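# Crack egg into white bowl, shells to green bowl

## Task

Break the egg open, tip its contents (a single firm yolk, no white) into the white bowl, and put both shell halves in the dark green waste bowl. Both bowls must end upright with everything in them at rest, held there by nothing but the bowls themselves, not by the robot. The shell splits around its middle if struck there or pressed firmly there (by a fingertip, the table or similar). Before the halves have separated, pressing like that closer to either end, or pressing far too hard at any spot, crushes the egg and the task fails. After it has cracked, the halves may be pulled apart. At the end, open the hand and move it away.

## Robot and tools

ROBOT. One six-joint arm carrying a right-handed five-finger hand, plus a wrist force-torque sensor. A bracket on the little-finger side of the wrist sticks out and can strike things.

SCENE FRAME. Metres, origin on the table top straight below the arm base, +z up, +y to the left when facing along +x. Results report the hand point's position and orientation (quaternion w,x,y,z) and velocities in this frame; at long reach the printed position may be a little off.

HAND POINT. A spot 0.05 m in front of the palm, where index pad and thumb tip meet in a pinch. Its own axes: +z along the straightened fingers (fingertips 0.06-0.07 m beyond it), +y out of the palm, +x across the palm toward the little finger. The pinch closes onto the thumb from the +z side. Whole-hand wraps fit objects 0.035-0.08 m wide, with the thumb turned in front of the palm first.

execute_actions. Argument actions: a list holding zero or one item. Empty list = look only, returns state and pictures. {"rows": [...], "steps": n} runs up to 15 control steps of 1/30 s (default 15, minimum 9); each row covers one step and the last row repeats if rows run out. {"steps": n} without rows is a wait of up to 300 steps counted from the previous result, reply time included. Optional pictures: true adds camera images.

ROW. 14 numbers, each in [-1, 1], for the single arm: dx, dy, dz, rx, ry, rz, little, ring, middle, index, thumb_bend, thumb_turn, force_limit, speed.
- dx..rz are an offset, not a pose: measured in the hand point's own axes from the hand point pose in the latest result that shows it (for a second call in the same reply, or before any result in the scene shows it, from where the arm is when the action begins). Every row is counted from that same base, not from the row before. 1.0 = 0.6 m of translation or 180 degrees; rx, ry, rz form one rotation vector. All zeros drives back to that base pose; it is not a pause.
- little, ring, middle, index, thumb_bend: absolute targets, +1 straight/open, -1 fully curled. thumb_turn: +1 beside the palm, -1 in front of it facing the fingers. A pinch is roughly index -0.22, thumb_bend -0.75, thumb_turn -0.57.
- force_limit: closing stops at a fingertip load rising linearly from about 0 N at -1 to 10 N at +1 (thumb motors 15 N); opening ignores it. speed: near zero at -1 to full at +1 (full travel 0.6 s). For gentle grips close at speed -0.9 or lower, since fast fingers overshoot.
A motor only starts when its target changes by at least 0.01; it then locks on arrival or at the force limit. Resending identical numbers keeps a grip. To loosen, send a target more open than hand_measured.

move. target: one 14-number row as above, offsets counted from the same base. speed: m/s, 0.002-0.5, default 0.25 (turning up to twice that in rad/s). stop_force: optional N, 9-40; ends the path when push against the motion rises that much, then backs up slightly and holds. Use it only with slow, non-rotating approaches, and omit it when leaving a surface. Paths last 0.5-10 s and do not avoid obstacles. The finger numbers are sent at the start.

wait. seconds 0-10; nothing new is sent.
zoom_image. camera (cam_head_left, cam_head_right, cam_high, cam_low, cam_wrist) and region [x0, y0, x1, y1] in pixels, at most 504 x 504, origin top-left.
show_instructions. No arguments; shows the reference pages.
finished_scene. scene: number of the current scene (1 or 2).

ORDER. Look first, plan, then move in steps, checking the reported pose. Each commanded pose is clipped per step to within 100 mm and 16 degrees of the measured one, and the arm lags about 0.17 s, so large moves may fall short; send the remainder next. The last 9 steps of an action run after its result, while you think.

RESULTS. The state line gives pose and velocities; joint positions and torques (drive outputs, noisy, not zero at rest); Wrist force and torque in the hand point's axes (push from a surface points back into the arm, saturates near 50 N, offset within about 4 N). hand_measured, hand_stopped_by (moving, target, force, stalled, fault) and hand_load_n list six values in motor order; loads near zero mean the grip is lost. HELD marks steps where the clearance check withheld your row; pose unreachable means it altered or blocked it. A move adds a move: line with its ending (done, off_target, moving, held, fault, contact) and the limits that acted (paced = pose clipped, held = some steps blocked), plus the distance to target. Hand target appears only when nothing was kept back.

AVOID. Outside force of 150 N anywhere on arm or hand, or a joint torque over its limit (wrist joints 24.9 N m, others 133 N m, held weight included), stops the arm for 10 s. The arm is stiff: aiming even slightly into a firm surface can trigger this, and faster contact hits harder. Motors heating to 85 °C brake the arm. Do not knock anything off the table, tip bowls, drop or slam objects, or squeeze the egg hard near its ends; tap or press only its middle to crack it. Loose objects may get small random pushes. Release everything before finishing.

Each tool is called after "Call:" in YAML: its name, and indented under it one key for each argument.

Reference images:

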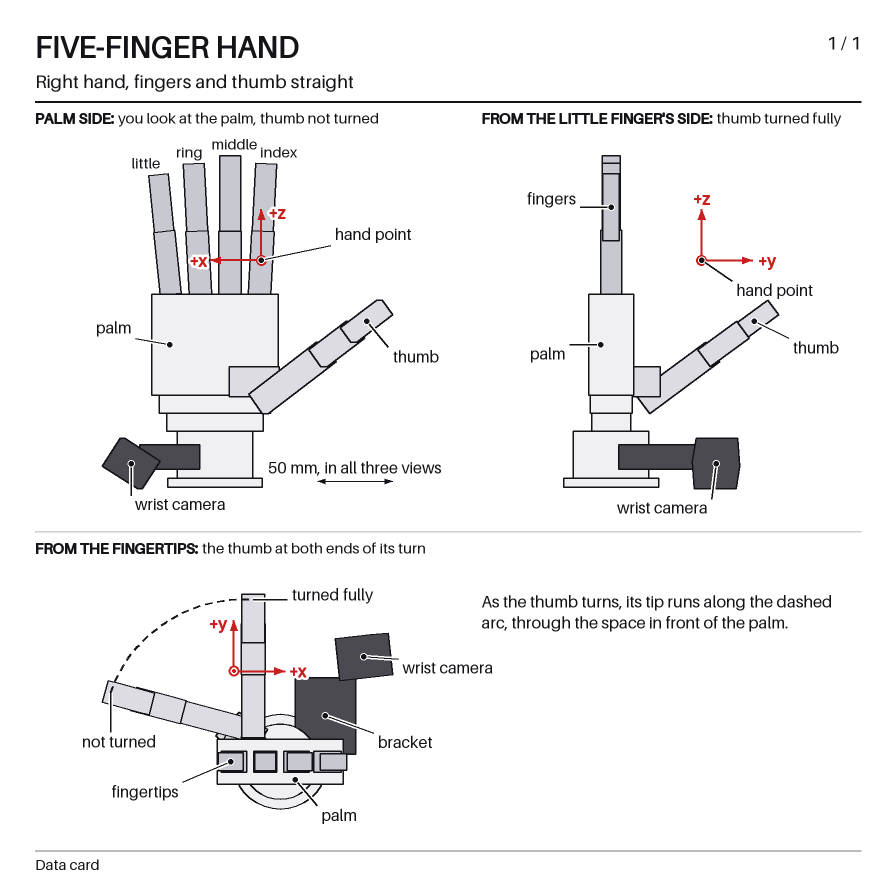

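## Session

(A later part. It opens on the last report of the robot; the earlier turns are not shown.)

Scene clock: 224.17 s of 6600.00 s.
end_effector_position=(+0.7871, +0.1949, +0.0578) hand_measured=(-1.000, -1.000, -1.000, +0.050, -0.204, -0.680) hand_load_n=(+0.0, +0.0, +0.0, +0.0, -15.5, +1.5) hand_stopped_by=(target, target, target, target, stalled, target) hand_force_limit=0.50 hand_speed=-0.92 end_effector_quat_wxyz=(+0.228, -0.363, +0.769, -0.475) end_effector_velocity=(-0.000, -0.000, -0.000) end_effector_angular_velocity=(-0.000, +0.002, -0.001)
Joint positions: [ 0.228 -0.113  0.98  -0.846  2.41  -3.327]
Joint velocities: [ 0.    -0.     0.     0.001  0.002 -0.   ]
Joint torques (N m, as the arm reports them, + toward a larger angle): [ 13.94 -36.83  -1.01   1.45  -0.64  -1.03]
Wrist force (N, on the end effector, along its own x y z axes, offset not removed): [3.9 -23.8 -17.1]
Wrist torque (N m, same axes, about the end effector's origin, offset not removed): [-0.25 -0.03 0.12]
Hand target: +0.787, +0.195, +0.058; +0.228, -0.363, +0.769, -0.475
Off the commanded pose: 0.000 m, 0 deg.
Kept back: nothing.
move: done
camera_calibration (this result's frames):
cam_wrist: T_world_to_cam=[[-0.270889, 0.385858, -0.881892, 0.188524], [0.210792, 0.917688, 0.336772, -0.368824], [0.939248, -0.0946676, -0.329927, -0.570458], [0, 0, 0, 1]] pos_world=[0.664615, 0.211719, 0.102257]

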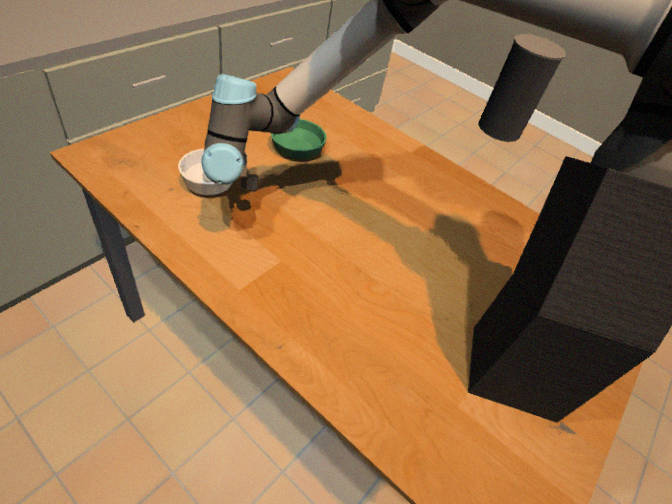

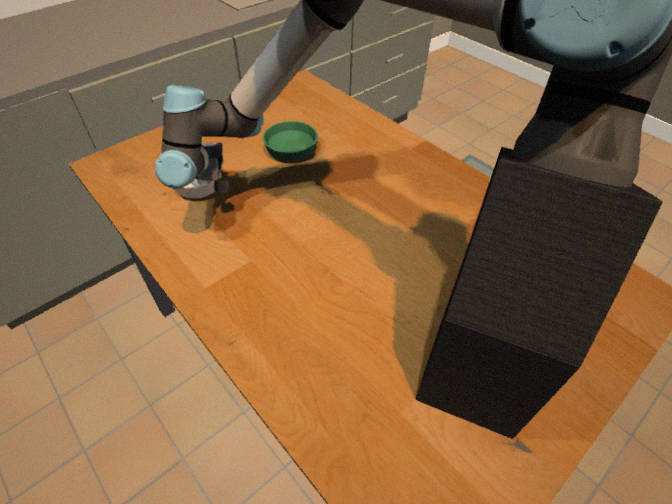

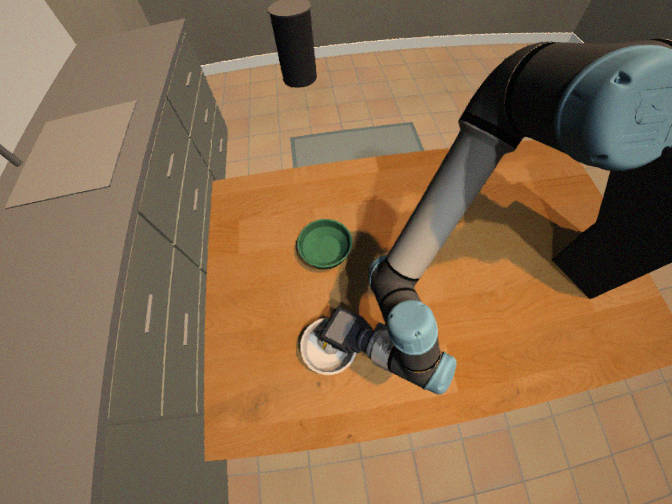

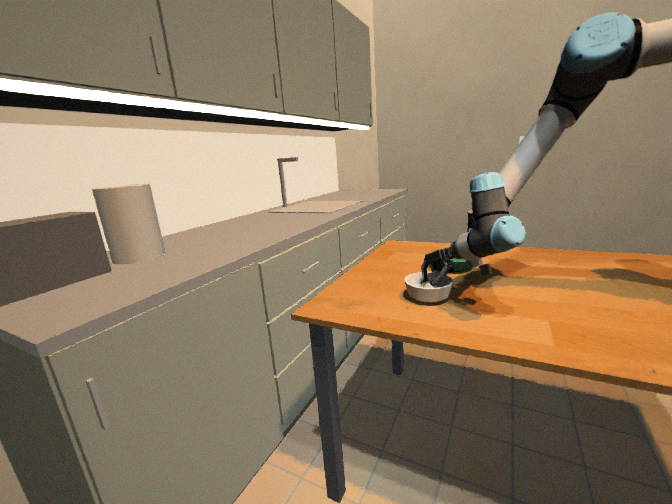

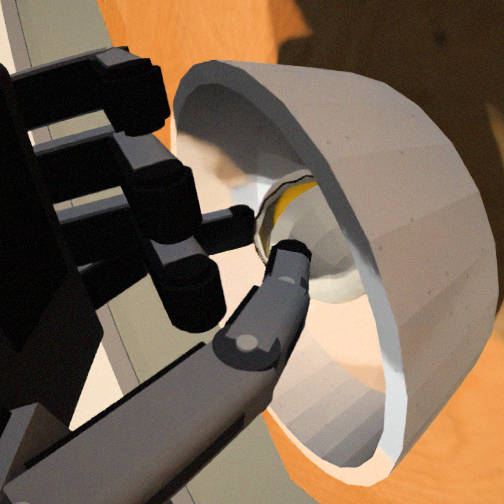

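Opening. Lift and see.

Call:
move:
  target: [0,-0.045,-0.022,0,0,0,-1,-1,-1,0.05,-0.18,-0.68,0.5,-0.92]
  speed: 0.02

Call:
zoom_image:
  camera: "cam_high"
  region: [280,300,380,390]

Scene clock: 226.20 s of 6600.00 s.
end_effector_position=(+0.7872, +0.1946, +0.0876) hand_measured=(-1.000, -1.000, -1.000, +0.050, -0.196, -0.680) hand_load_n=(+0.0, +0.0, +0.0, +0.0, +0.0, +0.0) hand_stopped_by=(target, target, target, target, stalled, target) hand_force_limit=0.50 hand_speed=-0.92 end_effector_quat_wxyz=(+0.228, -0.363, +0.769, -0.475) end_effector_velocity=(-0.000, -0.000, +0.002) end_effector_angular_velocity=(-0.000, +0.001, -0.002)
Joint positions: [ 0.248 -0.172  1.033 -0.839  2.43  -3.326]
Joint velocities: [ 0.002 -0.005  0.004  0.001  0.004  0.   ]
Joint torques (N m, as the arm reports them, + toward a larger angle): [ 39.49 -56.55  -2.25   1.05   1.81   1.63]
Wrist force (N, on the end effector, along its own x y z axes, offset not removed): [1.8 3.3 1.5]
Wrist torque (N m, same axes, about the end effector's origin, offset not removed): [0.45 -0.28 0.21]
Hand target: +0.787, +0.195, +0.088; +0.228, -0.363, +0.769, -0.475
Off the commanded pose: 0.000 m, 0 deg.
Kept back: nothing.
move: done
camera_calibration (this result's frames):
cam_wrist: T_world_to_cam=[[-0.270894, 0.385874, -0.881883, 0.214928], [0.210801, 0.917682, 0.336784, -0.37861], [0.939244, -0.0946689, -0.329936, -0.560709], [0, 0, 0, 1]] pos_world=[0.664676, 0.211426, 0.132053]

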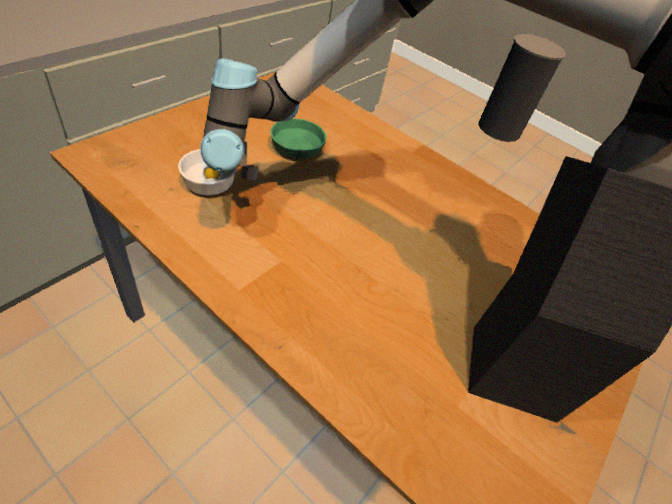

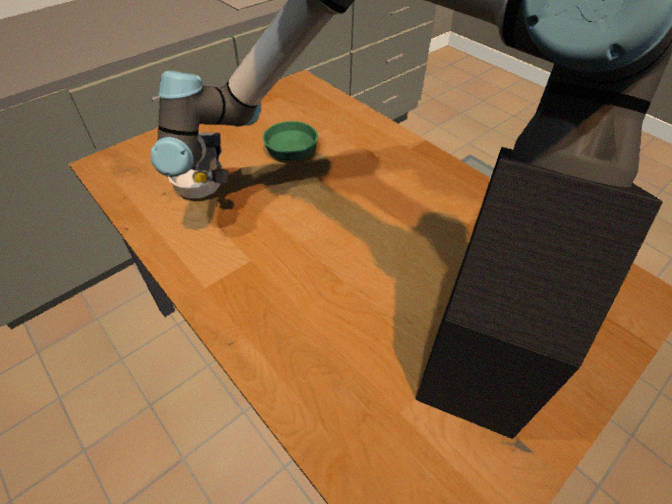

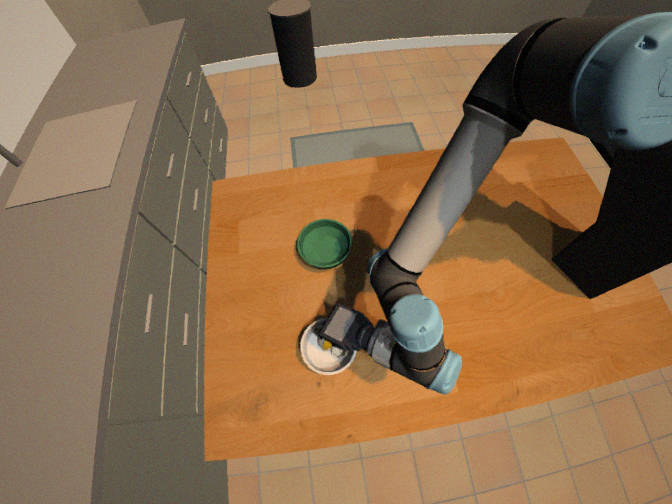

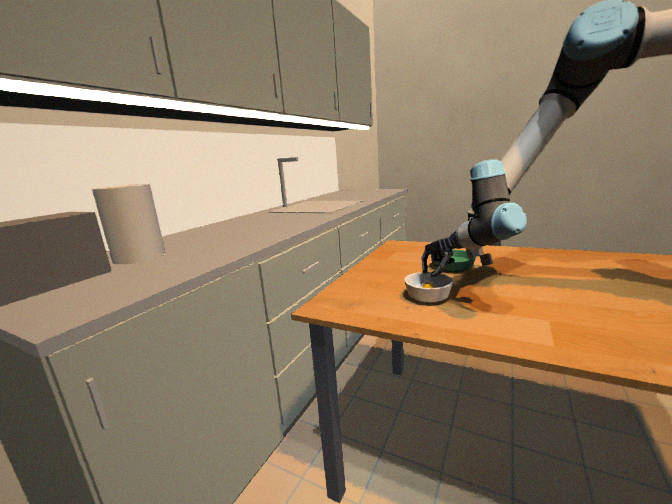

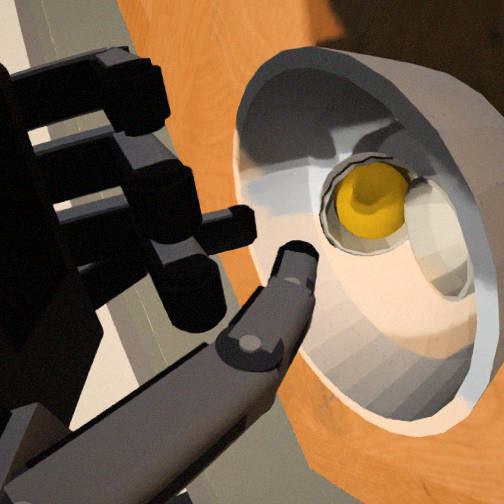

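Region (280, 300, 380, 390) of cam_high's 672x504 image, scaled by 5.040, with more detail than that image has; it fills the top 454 rows of this view, and the rest is white.

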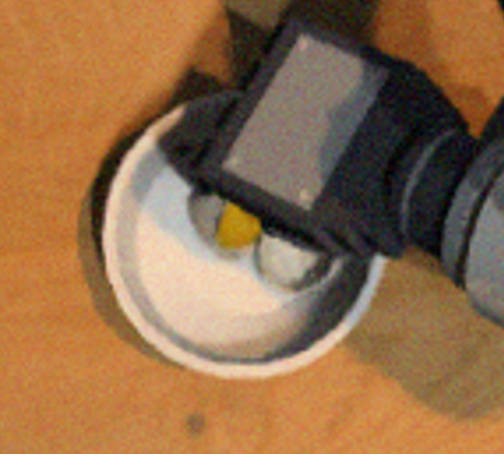

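Call:
move:
  target: [-0.04,0.012,-0.049,0,-0.343,-0.172,-1,-1,-1,0.0,-0.6,-0.57,0.5,0]
  speed: 0.3

Call:
move:
  target: [0,0.03,0.015,-0.1,0,0,-1,-1,-1,0.0,-0.6,-0.57,0.5,0]
  speed: 0.2

Scene clock: 229.37 s of 6600.00 s.
end_effector_position=(+0.7798, +0.2318, +0.0943) hand_measured=(-1.000, -1.000, -1.000, +0.000, -0.600, -0.570) hand_load_n=(+0.0, +0.0, +0.0, +0.0, +0.0, +0.0) hand_stopped_by=(target, target, target, target, target, target) hand_force_limit=0.50 hand_speed=0.00 end_effector_quat_wxyz=(-0.457, +0.734, -0.426, +0.266) end_effector_velocity=(+0.001, +0.000, +0.000) end_effector_angular_velocity=(-0.002, +0.002, +0.014)
Joint positions: [-0.007 -0.308  1.093 -0.313  1.205 -3.868]
Joint velocities: [-0.001  0.005 -0.016  0.022 -0.009 -0.011]
Joint torques (N m, as the arm reports them, + toward a larger angle): [ 13.82 -42.58 -11.98   2.03  -3.36  -1.32]
Wrist force (N, on the end effector, along its own x y z axes, offset not removed): [1.5 2.3 -1.4]
Wrist torque (N m, same axes, about the end effector's origin, offset not removed): [0.43 -0.09 0.18]
Hand target: +0.780, +0.232, +0.094; -0.457, +0.735, -0.425, +0.265
Off the commanded pose: 0.000 m, 0 deg.
Kept back: nothing.
move: done
camera_calibration (this result's frames):
cam_wrist: T_world_to_cam=[[-0.449965, -0.119105, -0.885068, 0.461463], [-0.783874, 0.527508, 0.327531, 0.453592], [0.42787, 0.84116, -0.330724, -0.366096], [0, 0, 0, 1]] pos_world=[0.719843, 0.123635, 0.138783]

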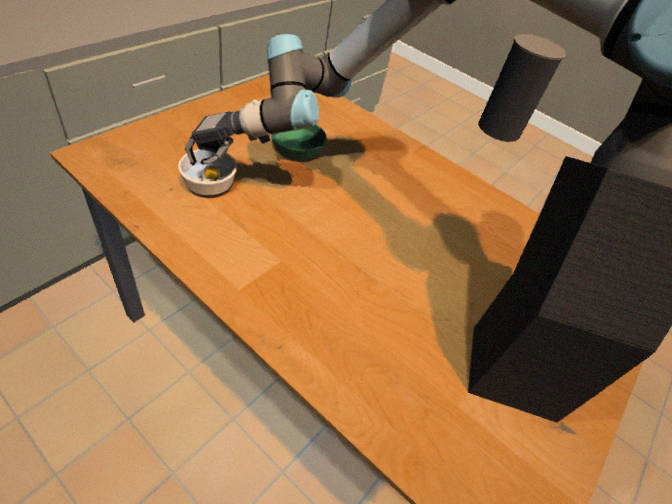

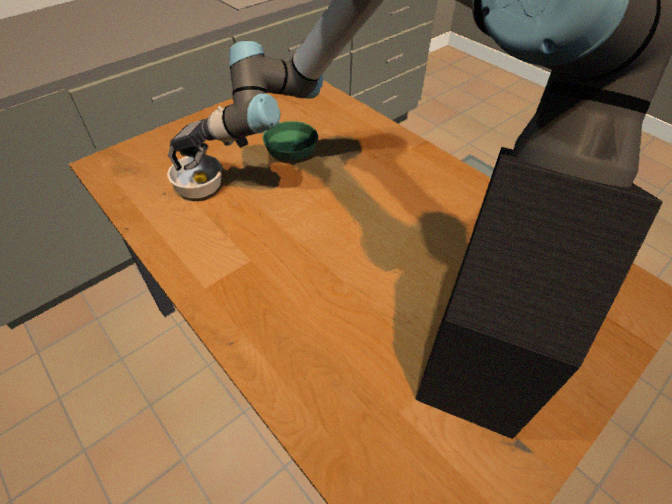

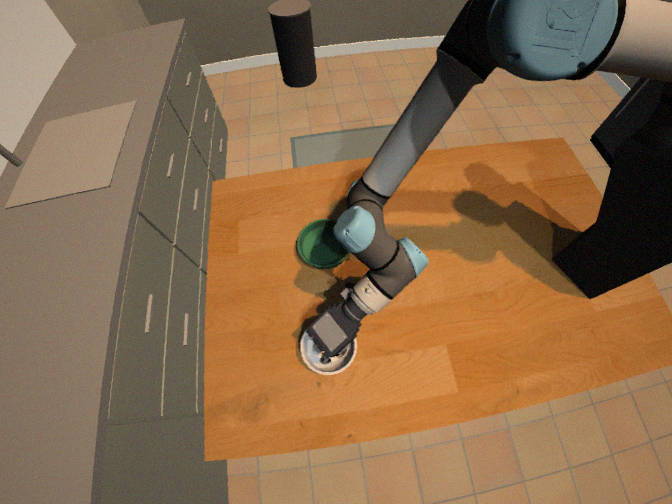

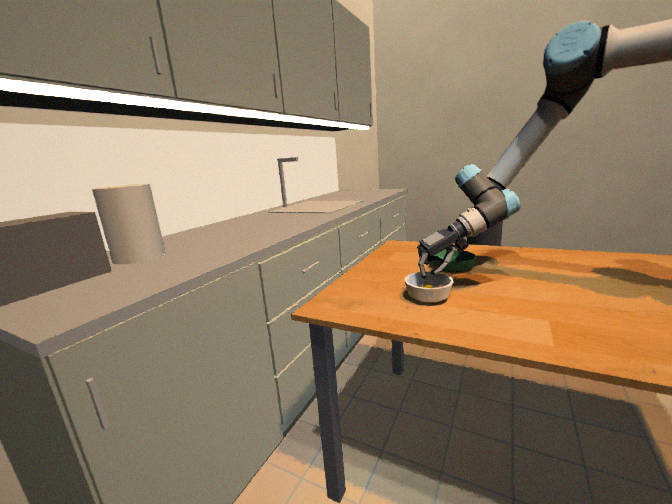

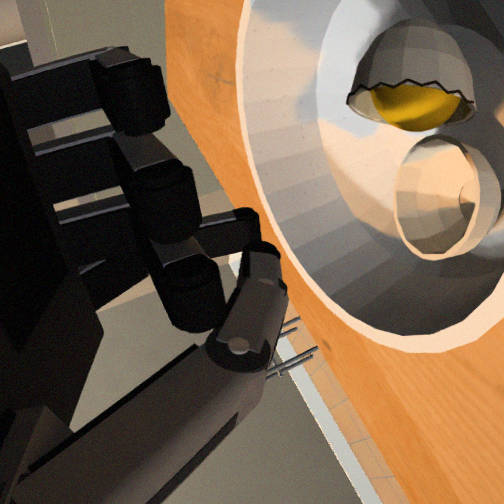

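Scene clock: 230.67 s of 6600.00 s.
end_effector_position=(+0.7798, +0.2319, +0.0742) hand_measured=(-1.000, -1.000, -1.000, +0.000, -0.600, -0.570) hand_load_n=(+0.0, +0.0, +0.0, +0.0, +0.0, +0.0) hand_stopped_by=(target, target, target, target, target, target) hand_force_limit=0.50 hand_speed=0.00 end_effector_quat_wxyz=(-0.337, +0.797, -0.462, +0.197) end_effector_velocity=(+0.002, -0.000, -0.001) end_effector_angular_velocity=(-0.004, +0.011, +0.001)
Joint positions: [ 0.065 -0.17   0.722  0.147  1.476 -3.882]
Joint velocities: [ 0.002  0.013 -0.033  0.029  0.008  0.001]
Joint torques (N m, as the arm reports them, + toward a larger angle): [ 40.92 -44.83 -15.4    2.58   1.86   1.66]
Wrist force (N, on the end effector, along its own x y z axes, offset not removed): [-0.3 4.4 1.5]
Wrist torque (N m, same axes, about the end effector's origin, offset not removed): [0.47 -0.07 0.14]
Hand target: +0.780, +0.232, +0.074; -0.336, +0.797, -0.462, +0.196
Off the commanded pose: 0.000 m, 0 deg.
Kept back: nothing.
move: done
camera_calibration (this result's frames):
cam_wrist: T_world_to_cam=[[-0.667253, -0.243291, -0.703977, 0.628477], [-0.678617, 0.588148, 0.439955, 0.355623], [0.307005, 0.771292, -0.557545, -0.245508], [0, 0, 0, 1]] pos_world=[0.736058, 0.133102, 0.149093]

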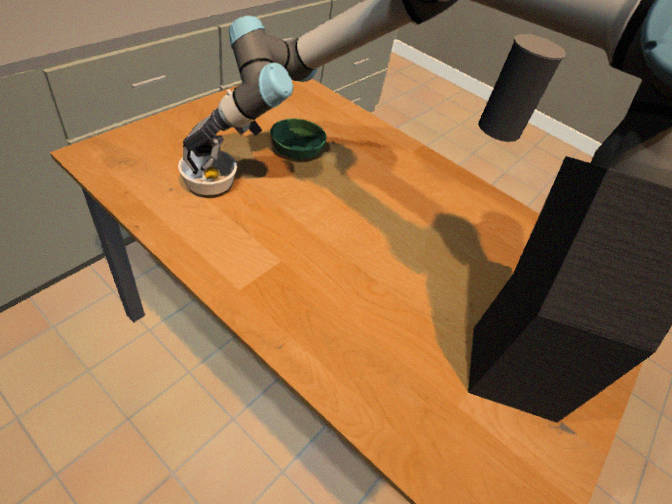

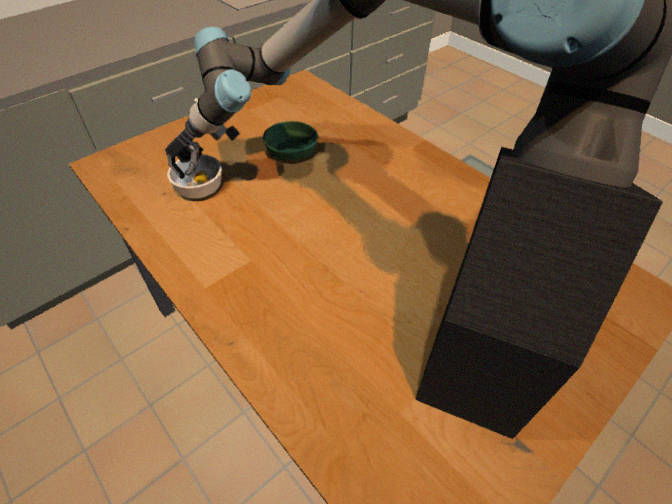

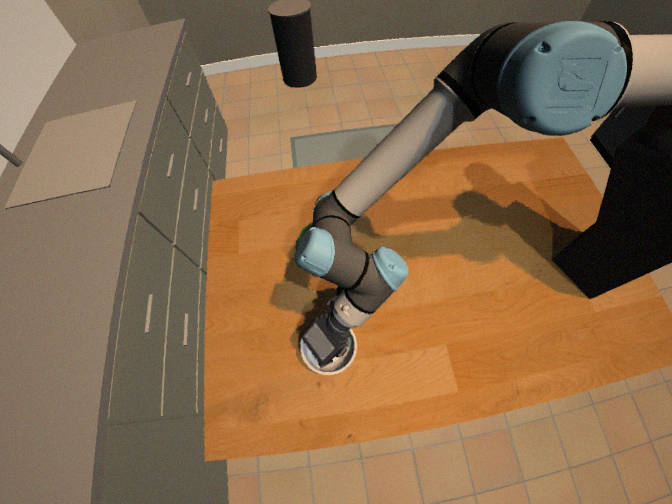

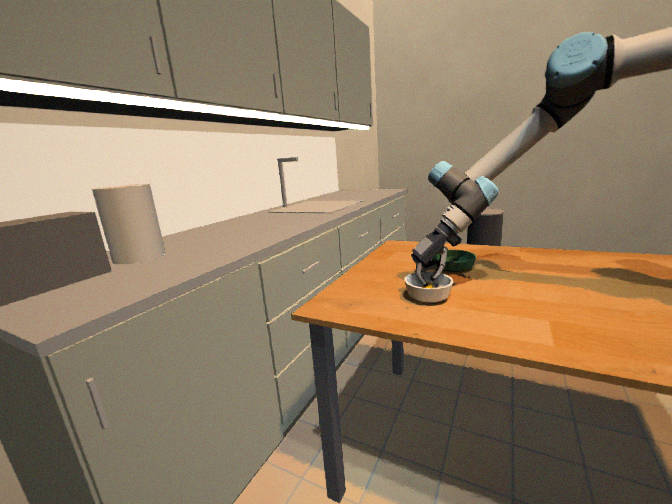

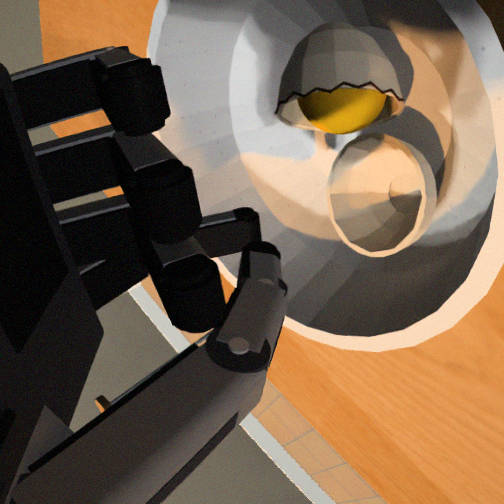

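Call:
move:
  target: [0.009,0.03,0.017,0,0,0,-1,-1,-1,0.0,-0.6,-0.57,0.5,0]
  speed: 0.04

Call:
move:
  target: [0,0.027,0.027,0,0,0,-1,-1,-1,-0.08,-0.6,-0.57,0.5,0]
  speed: 0.01
  stop_force: 9

Scene clock: 232.07 s of 6600.00 s.
end_effector_position=(+0.7780, +0.2247, +0.0544) hand_measured=(-1.000, -1.000, -1.000, +0.000, -0.600, -0.570) hand_load_n=(+0.0, +0.0, +0.0, +0.0, +0.0, +0.0) hand_stopped_by=(target, target, target, target, target, target) hand_force_limit=0.50 hand_speed=0.00 end_effector_quat_wxyz=(-0.337, +0.797, -0.462, +0.197) end_effector_velocity=(+0.001, -0.001, -0.002) end_effector_angular_velocity=(-0.001, -0.002, -0.001)
Joint positions: [ 0.043 -0.141  0.703  0.14   1.46  -3.896]
Joint velocities: [-0.002  0.003 -0.003 -0.001 -0.001 -0.002]
Joint torques (N m, as the arm reports them, + toward a larger angle): [ 15.52 -44.65 -15.39  -0.06  -2.88  -1.31]
Wrist force (N, on the end effector, along its own x y z axes, offset not removed): [-0.5 2.7 0.3]
Wrist torque (N m, same axes, about the end effector's origin, offset not removed): [0.51 0.24 0.04]
Hand target: +0.778, +0.225, +0.054; -0.337, +0.797, -0.462, +0.197
Off the commanded pose: 0.000 m, 0 deg.
Kept back: nothing.
move: done
camera_calibration (this result's frames):
cam_wrist: T_world_to_cam=[[-0.667263, -0.24332, -0.703957, 0.611602], [-0.678616, 0.588155, 0.439949, 0.367319], [0.306988, 0.771278, -0.557574, -0.250409], [0, 0, 0, 1]] pos_world=[0.73424, 0.125909, 0.129318]

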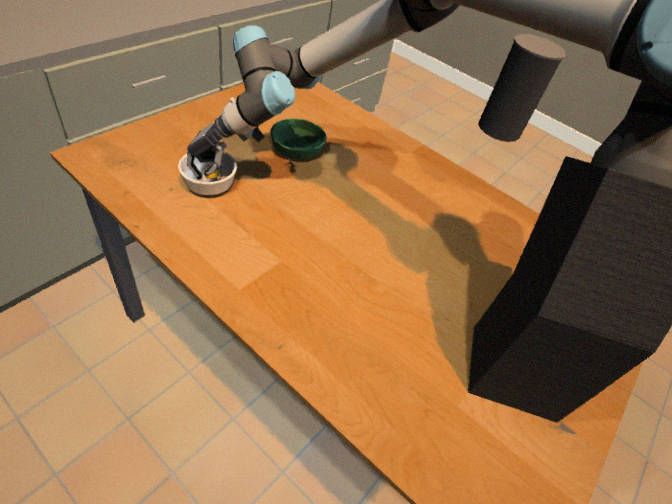

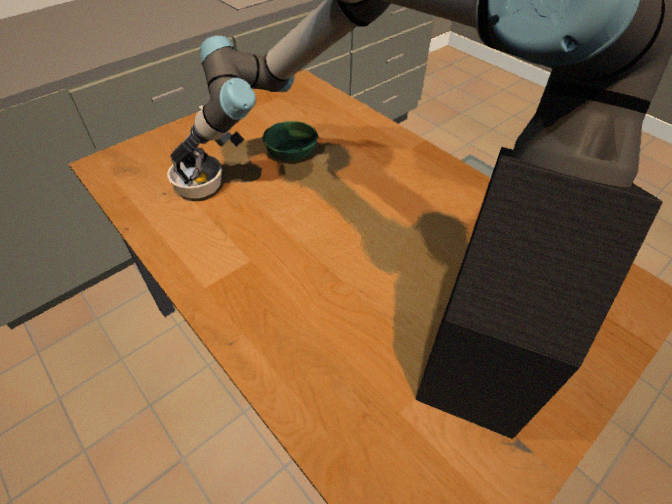

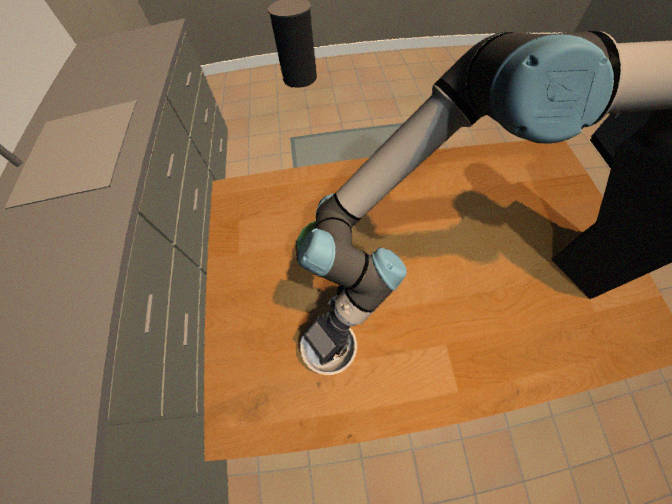

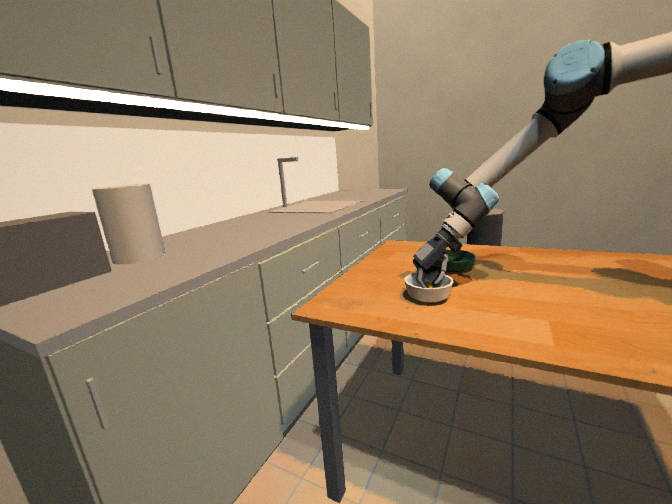

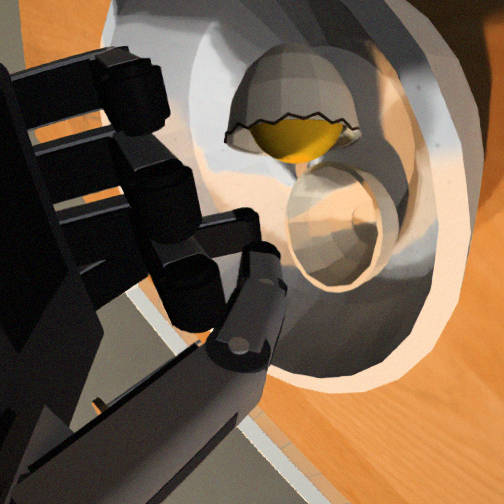

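Scene clock: 234.57 s of 6600.00 s.
end_effector_position=(+0.7783, +0.2248, +0.0318) hand_measured=(-1.000, -1.000, -1.000, -0.080, -0.600, -0.570) hand_load_n=(+0.0, +0.0, +0.0, +0.0, +0.0, +0.0) hand_stopped_by=(target, target, target, target, target, target) hand_force_limit=0.50 hand_speed=0.00 end_effector_quat_wxyz=(-0.337, +0.797, -0.462, +0.197) end_effector_velocity=(-0.001, +0.000, -0.003) end_effector_angular_velocity=(+0.000, +0.002, +0.001)
Joint positions: [ 0.03  -0.089  0.643  0.147  1.45  -3.905]
Joint velocities: [-0.001  0.006 -0.006  0.002 -0.001 -0.001]
Joint torques (N m, as the arm reports them, + toward a larger angle): [ 15.01 -46.01 -15.64   2.4   -3.1   -1.41]
Wrist force (N, on the end effector, along its own x y z axes, offset not removed): [2.4 3.3 -0.7]
Wrist torque (N m, same axes, about the end effector's origin, offset not removed): [0.19 -0.33 0.41]
Hand target: +0.778, +0.225, +0.032; -0.337, +0.797, -0.462, +0.197
Off the commanded pose: 0.000 m, 0 deg.
Kept back: nothing.
move: done
camera_calibration (this result's frames):
cam_wrist: T_world_to_cam=[[-0.667254, -0.243326, -0.703964, 0.595876], [-0.678619, 0.588164, 0.439931, 0.377395], [0.307, 0.771269, -0.55758, -0.263275], [0, 0, 0, 1]] pos_world=[0.734533, 0.126078, 0.10665]

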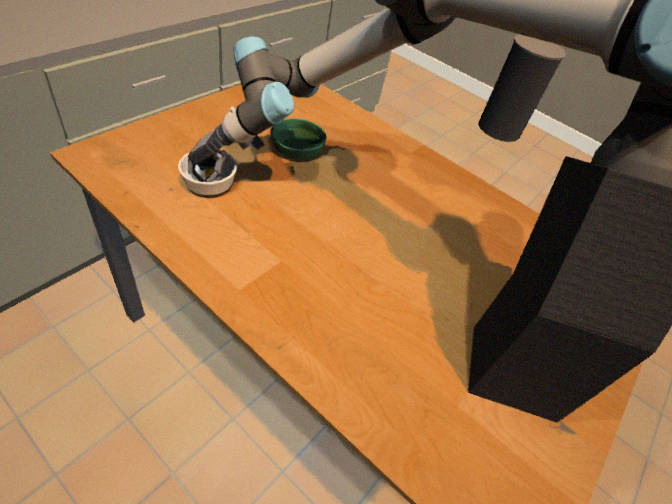

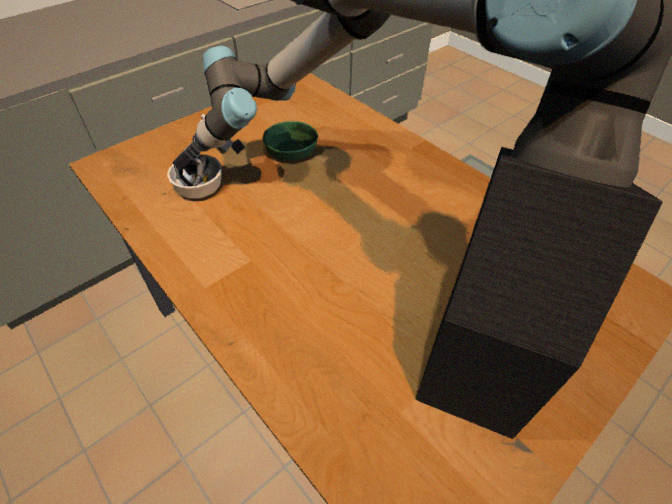

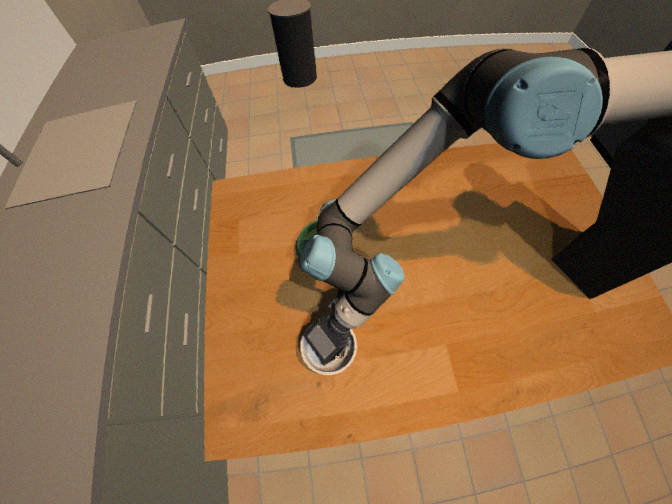

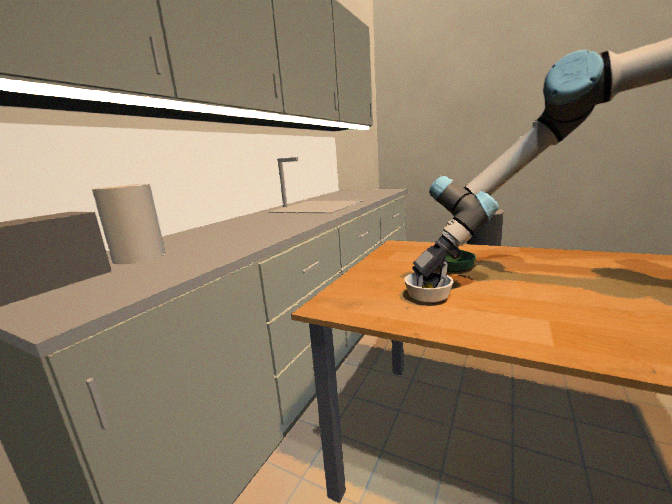

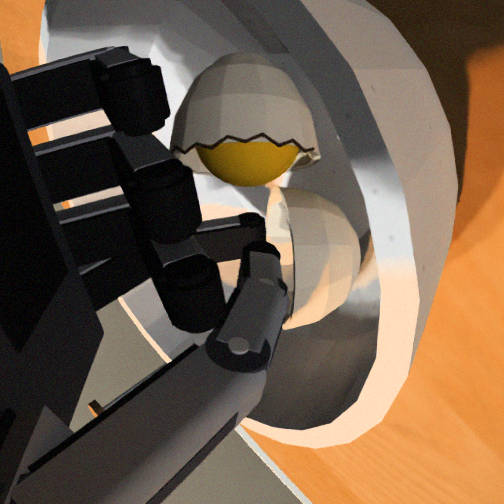

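Call:
move:
  target: [0,-0.026,-0.022,0,0,0,-1,-1,-1,0.05,-0.6,-0.57,0.5,-0.7]
  speed: 0.015

Call:
move:
  target: [0,0.025,0.025,0,0,0,-1,-1,-1,0.05,-0.6,-0.57,0.5,0]
  speed: 0.01
  stop_force: 9

Scene clock: 237.97 s of 6600.00 s.
end_effector_position=(+0.7795, +0.2255, +0.0519) hand_measured=(-1.000, -1.000, -1.000, +0.050, -0.600, -0.570) hand_load_n=(+0.0, +0.0, +0.0, +0.0, +0.0, +0.0) hand_stopped_by=(target, target, target, target, target, target) hand_force_limit=0.50 hand_speed=-0.70 end_effector_quat_wxyz=(-0.337, +0.797, -0.462, +0.197) end_effector_velocity=(+0.001, -0.000, +0.003) end_effector_angular_velocity=(+0.000, -0.002, -0.001)
Joint positions: [ 0.043 -0.131  0.685  0.147  1.46  -3.896]
Joint velocities: [ 0.001 -0.006  0.005 -0.001  0.001  0.001]
Joint torques (N m, as the arm reports them, + toward a larger angle): [ 40.93 -60.14  -3.99   0.55   1.37   1.8 ]
Wrist force (N, on the end effector, along its own x y z axes, offset not removed): [2.0 -0.8 0.2]
Wrist torque (N m, same axes, about the end effector's origin, offset not removed): [-0.10 -0.16 0.22]
Hand target: +0.779, +0.226, +0.052; -0.337, +0.797, -0.462, +0.197
Off the commanded pose: 0.000 m, 0 deg.
Kept back: nothing.
move: done
camera_calibration (this result's frames):
cam_wrist: T_world_to_cam=[[-0.667261, -0.243318, -0.70396, 0.611011], [-0.678616, 0.588156, 0.439947, 0.368941], [0.306991, 0.771278, -0.557573, -0.25294], [0, 0, 0, 1]] pos_world=[0.735724, 0.126762, 0.12678]

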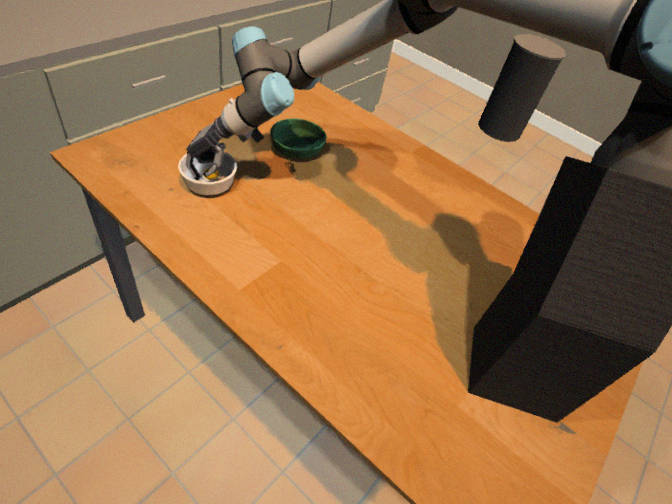

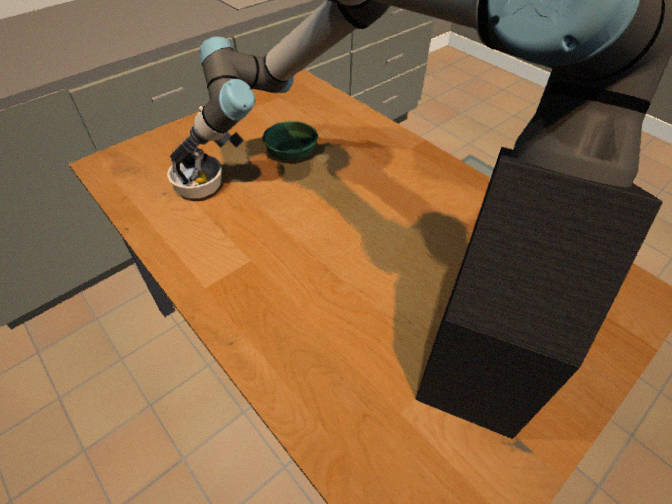

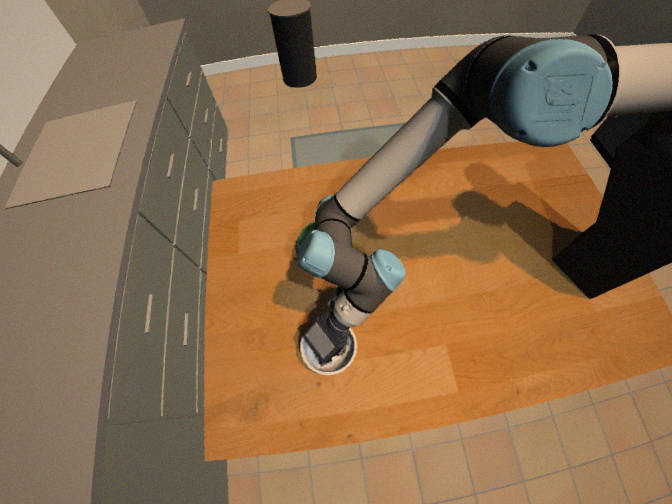

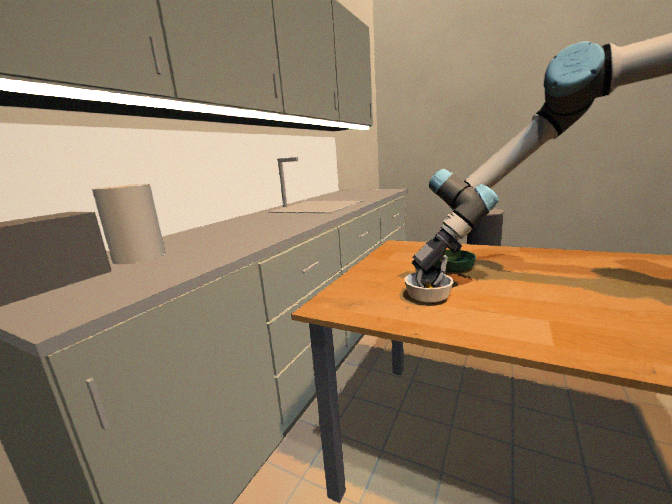

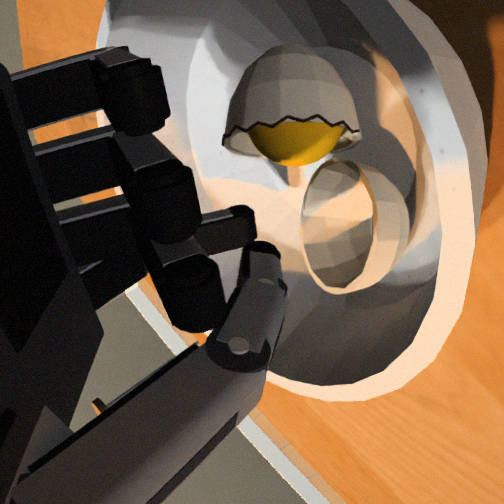

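Scene clock: 240.30 s of 6600.00 s.
end_effector_position=(+0.7797, +0.2257, +0.0309) hand_measured=(-1.000, -1.000, -1.000, +0.050, -0.600, -0.570) hand_load_n=(+0.0, +0.0, +0.0, +0.0, +0.0, +0.0) hand_stopped_by=(target, target, target, target, target, target) hand_force_limit=0.50 hand_speed=0.00 end_effector_quat_wxyz=(-0.337, +0.797, -0.462, +0.197) end_effector_velocity=(-0.001, +0.001, -0.003) end_effector_angular_velocity=(+0.001, +0.002, +0.001)
Joint positions: [ 0.031 -0.081  0.629  0.154  1.45  -3.904]
Joint velocities: [-0.001  0.007 -0.006  0.002 -0.001 -0.001]
Joint torques (N m, as the arm reports them, + toward a larger angle): [ 17.4  -45.95 -16.21   2.41  -3.    -1.48]
Wrist force (N, on the end effector, along its own x y z axes, offset not removed): [-1.2 2.7 1.0]
Wrist torque (N m, same axes, about the end effector's origin, offset not removed): [0.40 0.57 0.09]
Hand target: +0.780, +0.226, +0.031; -0.337, +0.797, -0.462, +0.197
Off the commanded pose: 0.000 m, 0 deg.
Kept back: nothing.
move: done
camera_calibration (this result's frames):
cam_wrist: T_world_to_cam=[[-0.667251, -0.243322, -0.703968, 0.59646], [-0.678619, 0.588165, 0.439929, 0.378263], [0.307005, 0.771269, -0.557577, -0.264845], [0, 0, 0, 1]] pos_world=[0.735994, 0.126918, 0.105809]

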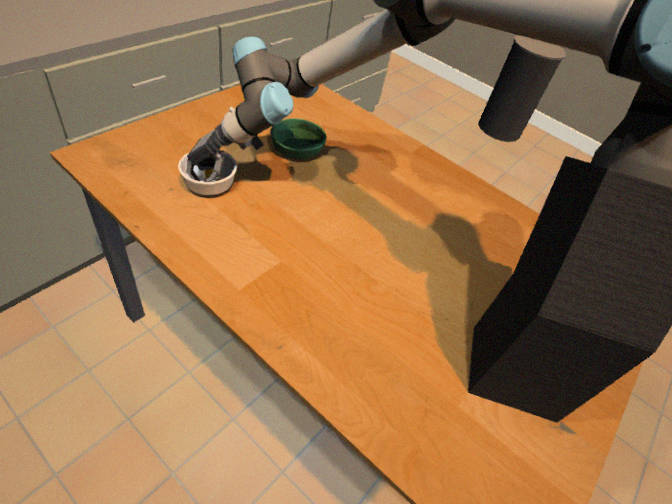

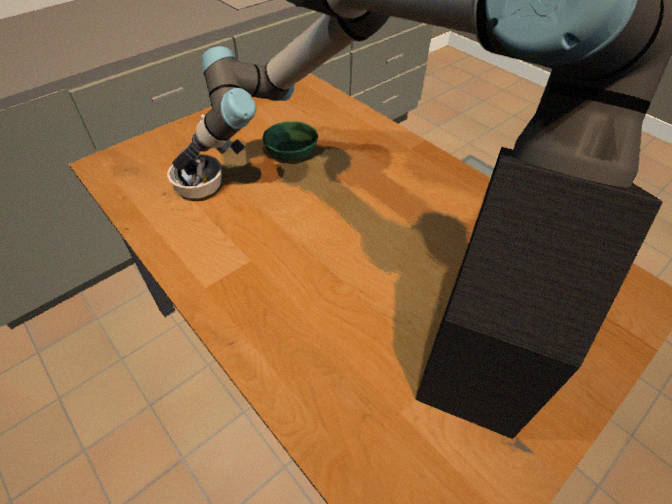

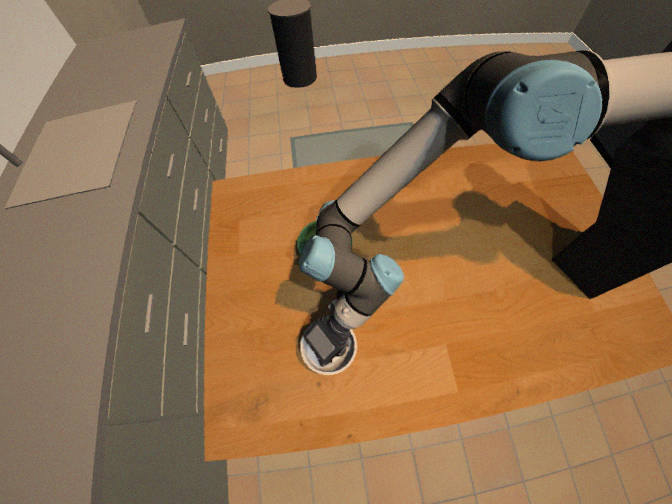

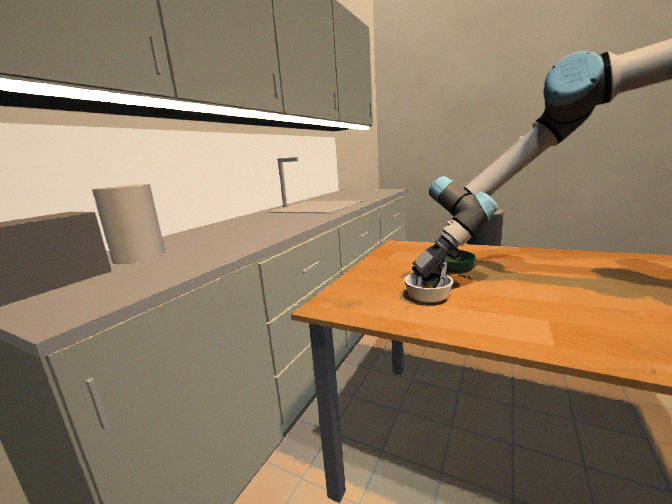

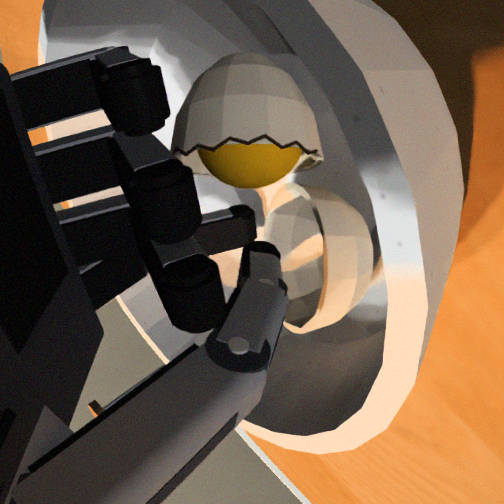

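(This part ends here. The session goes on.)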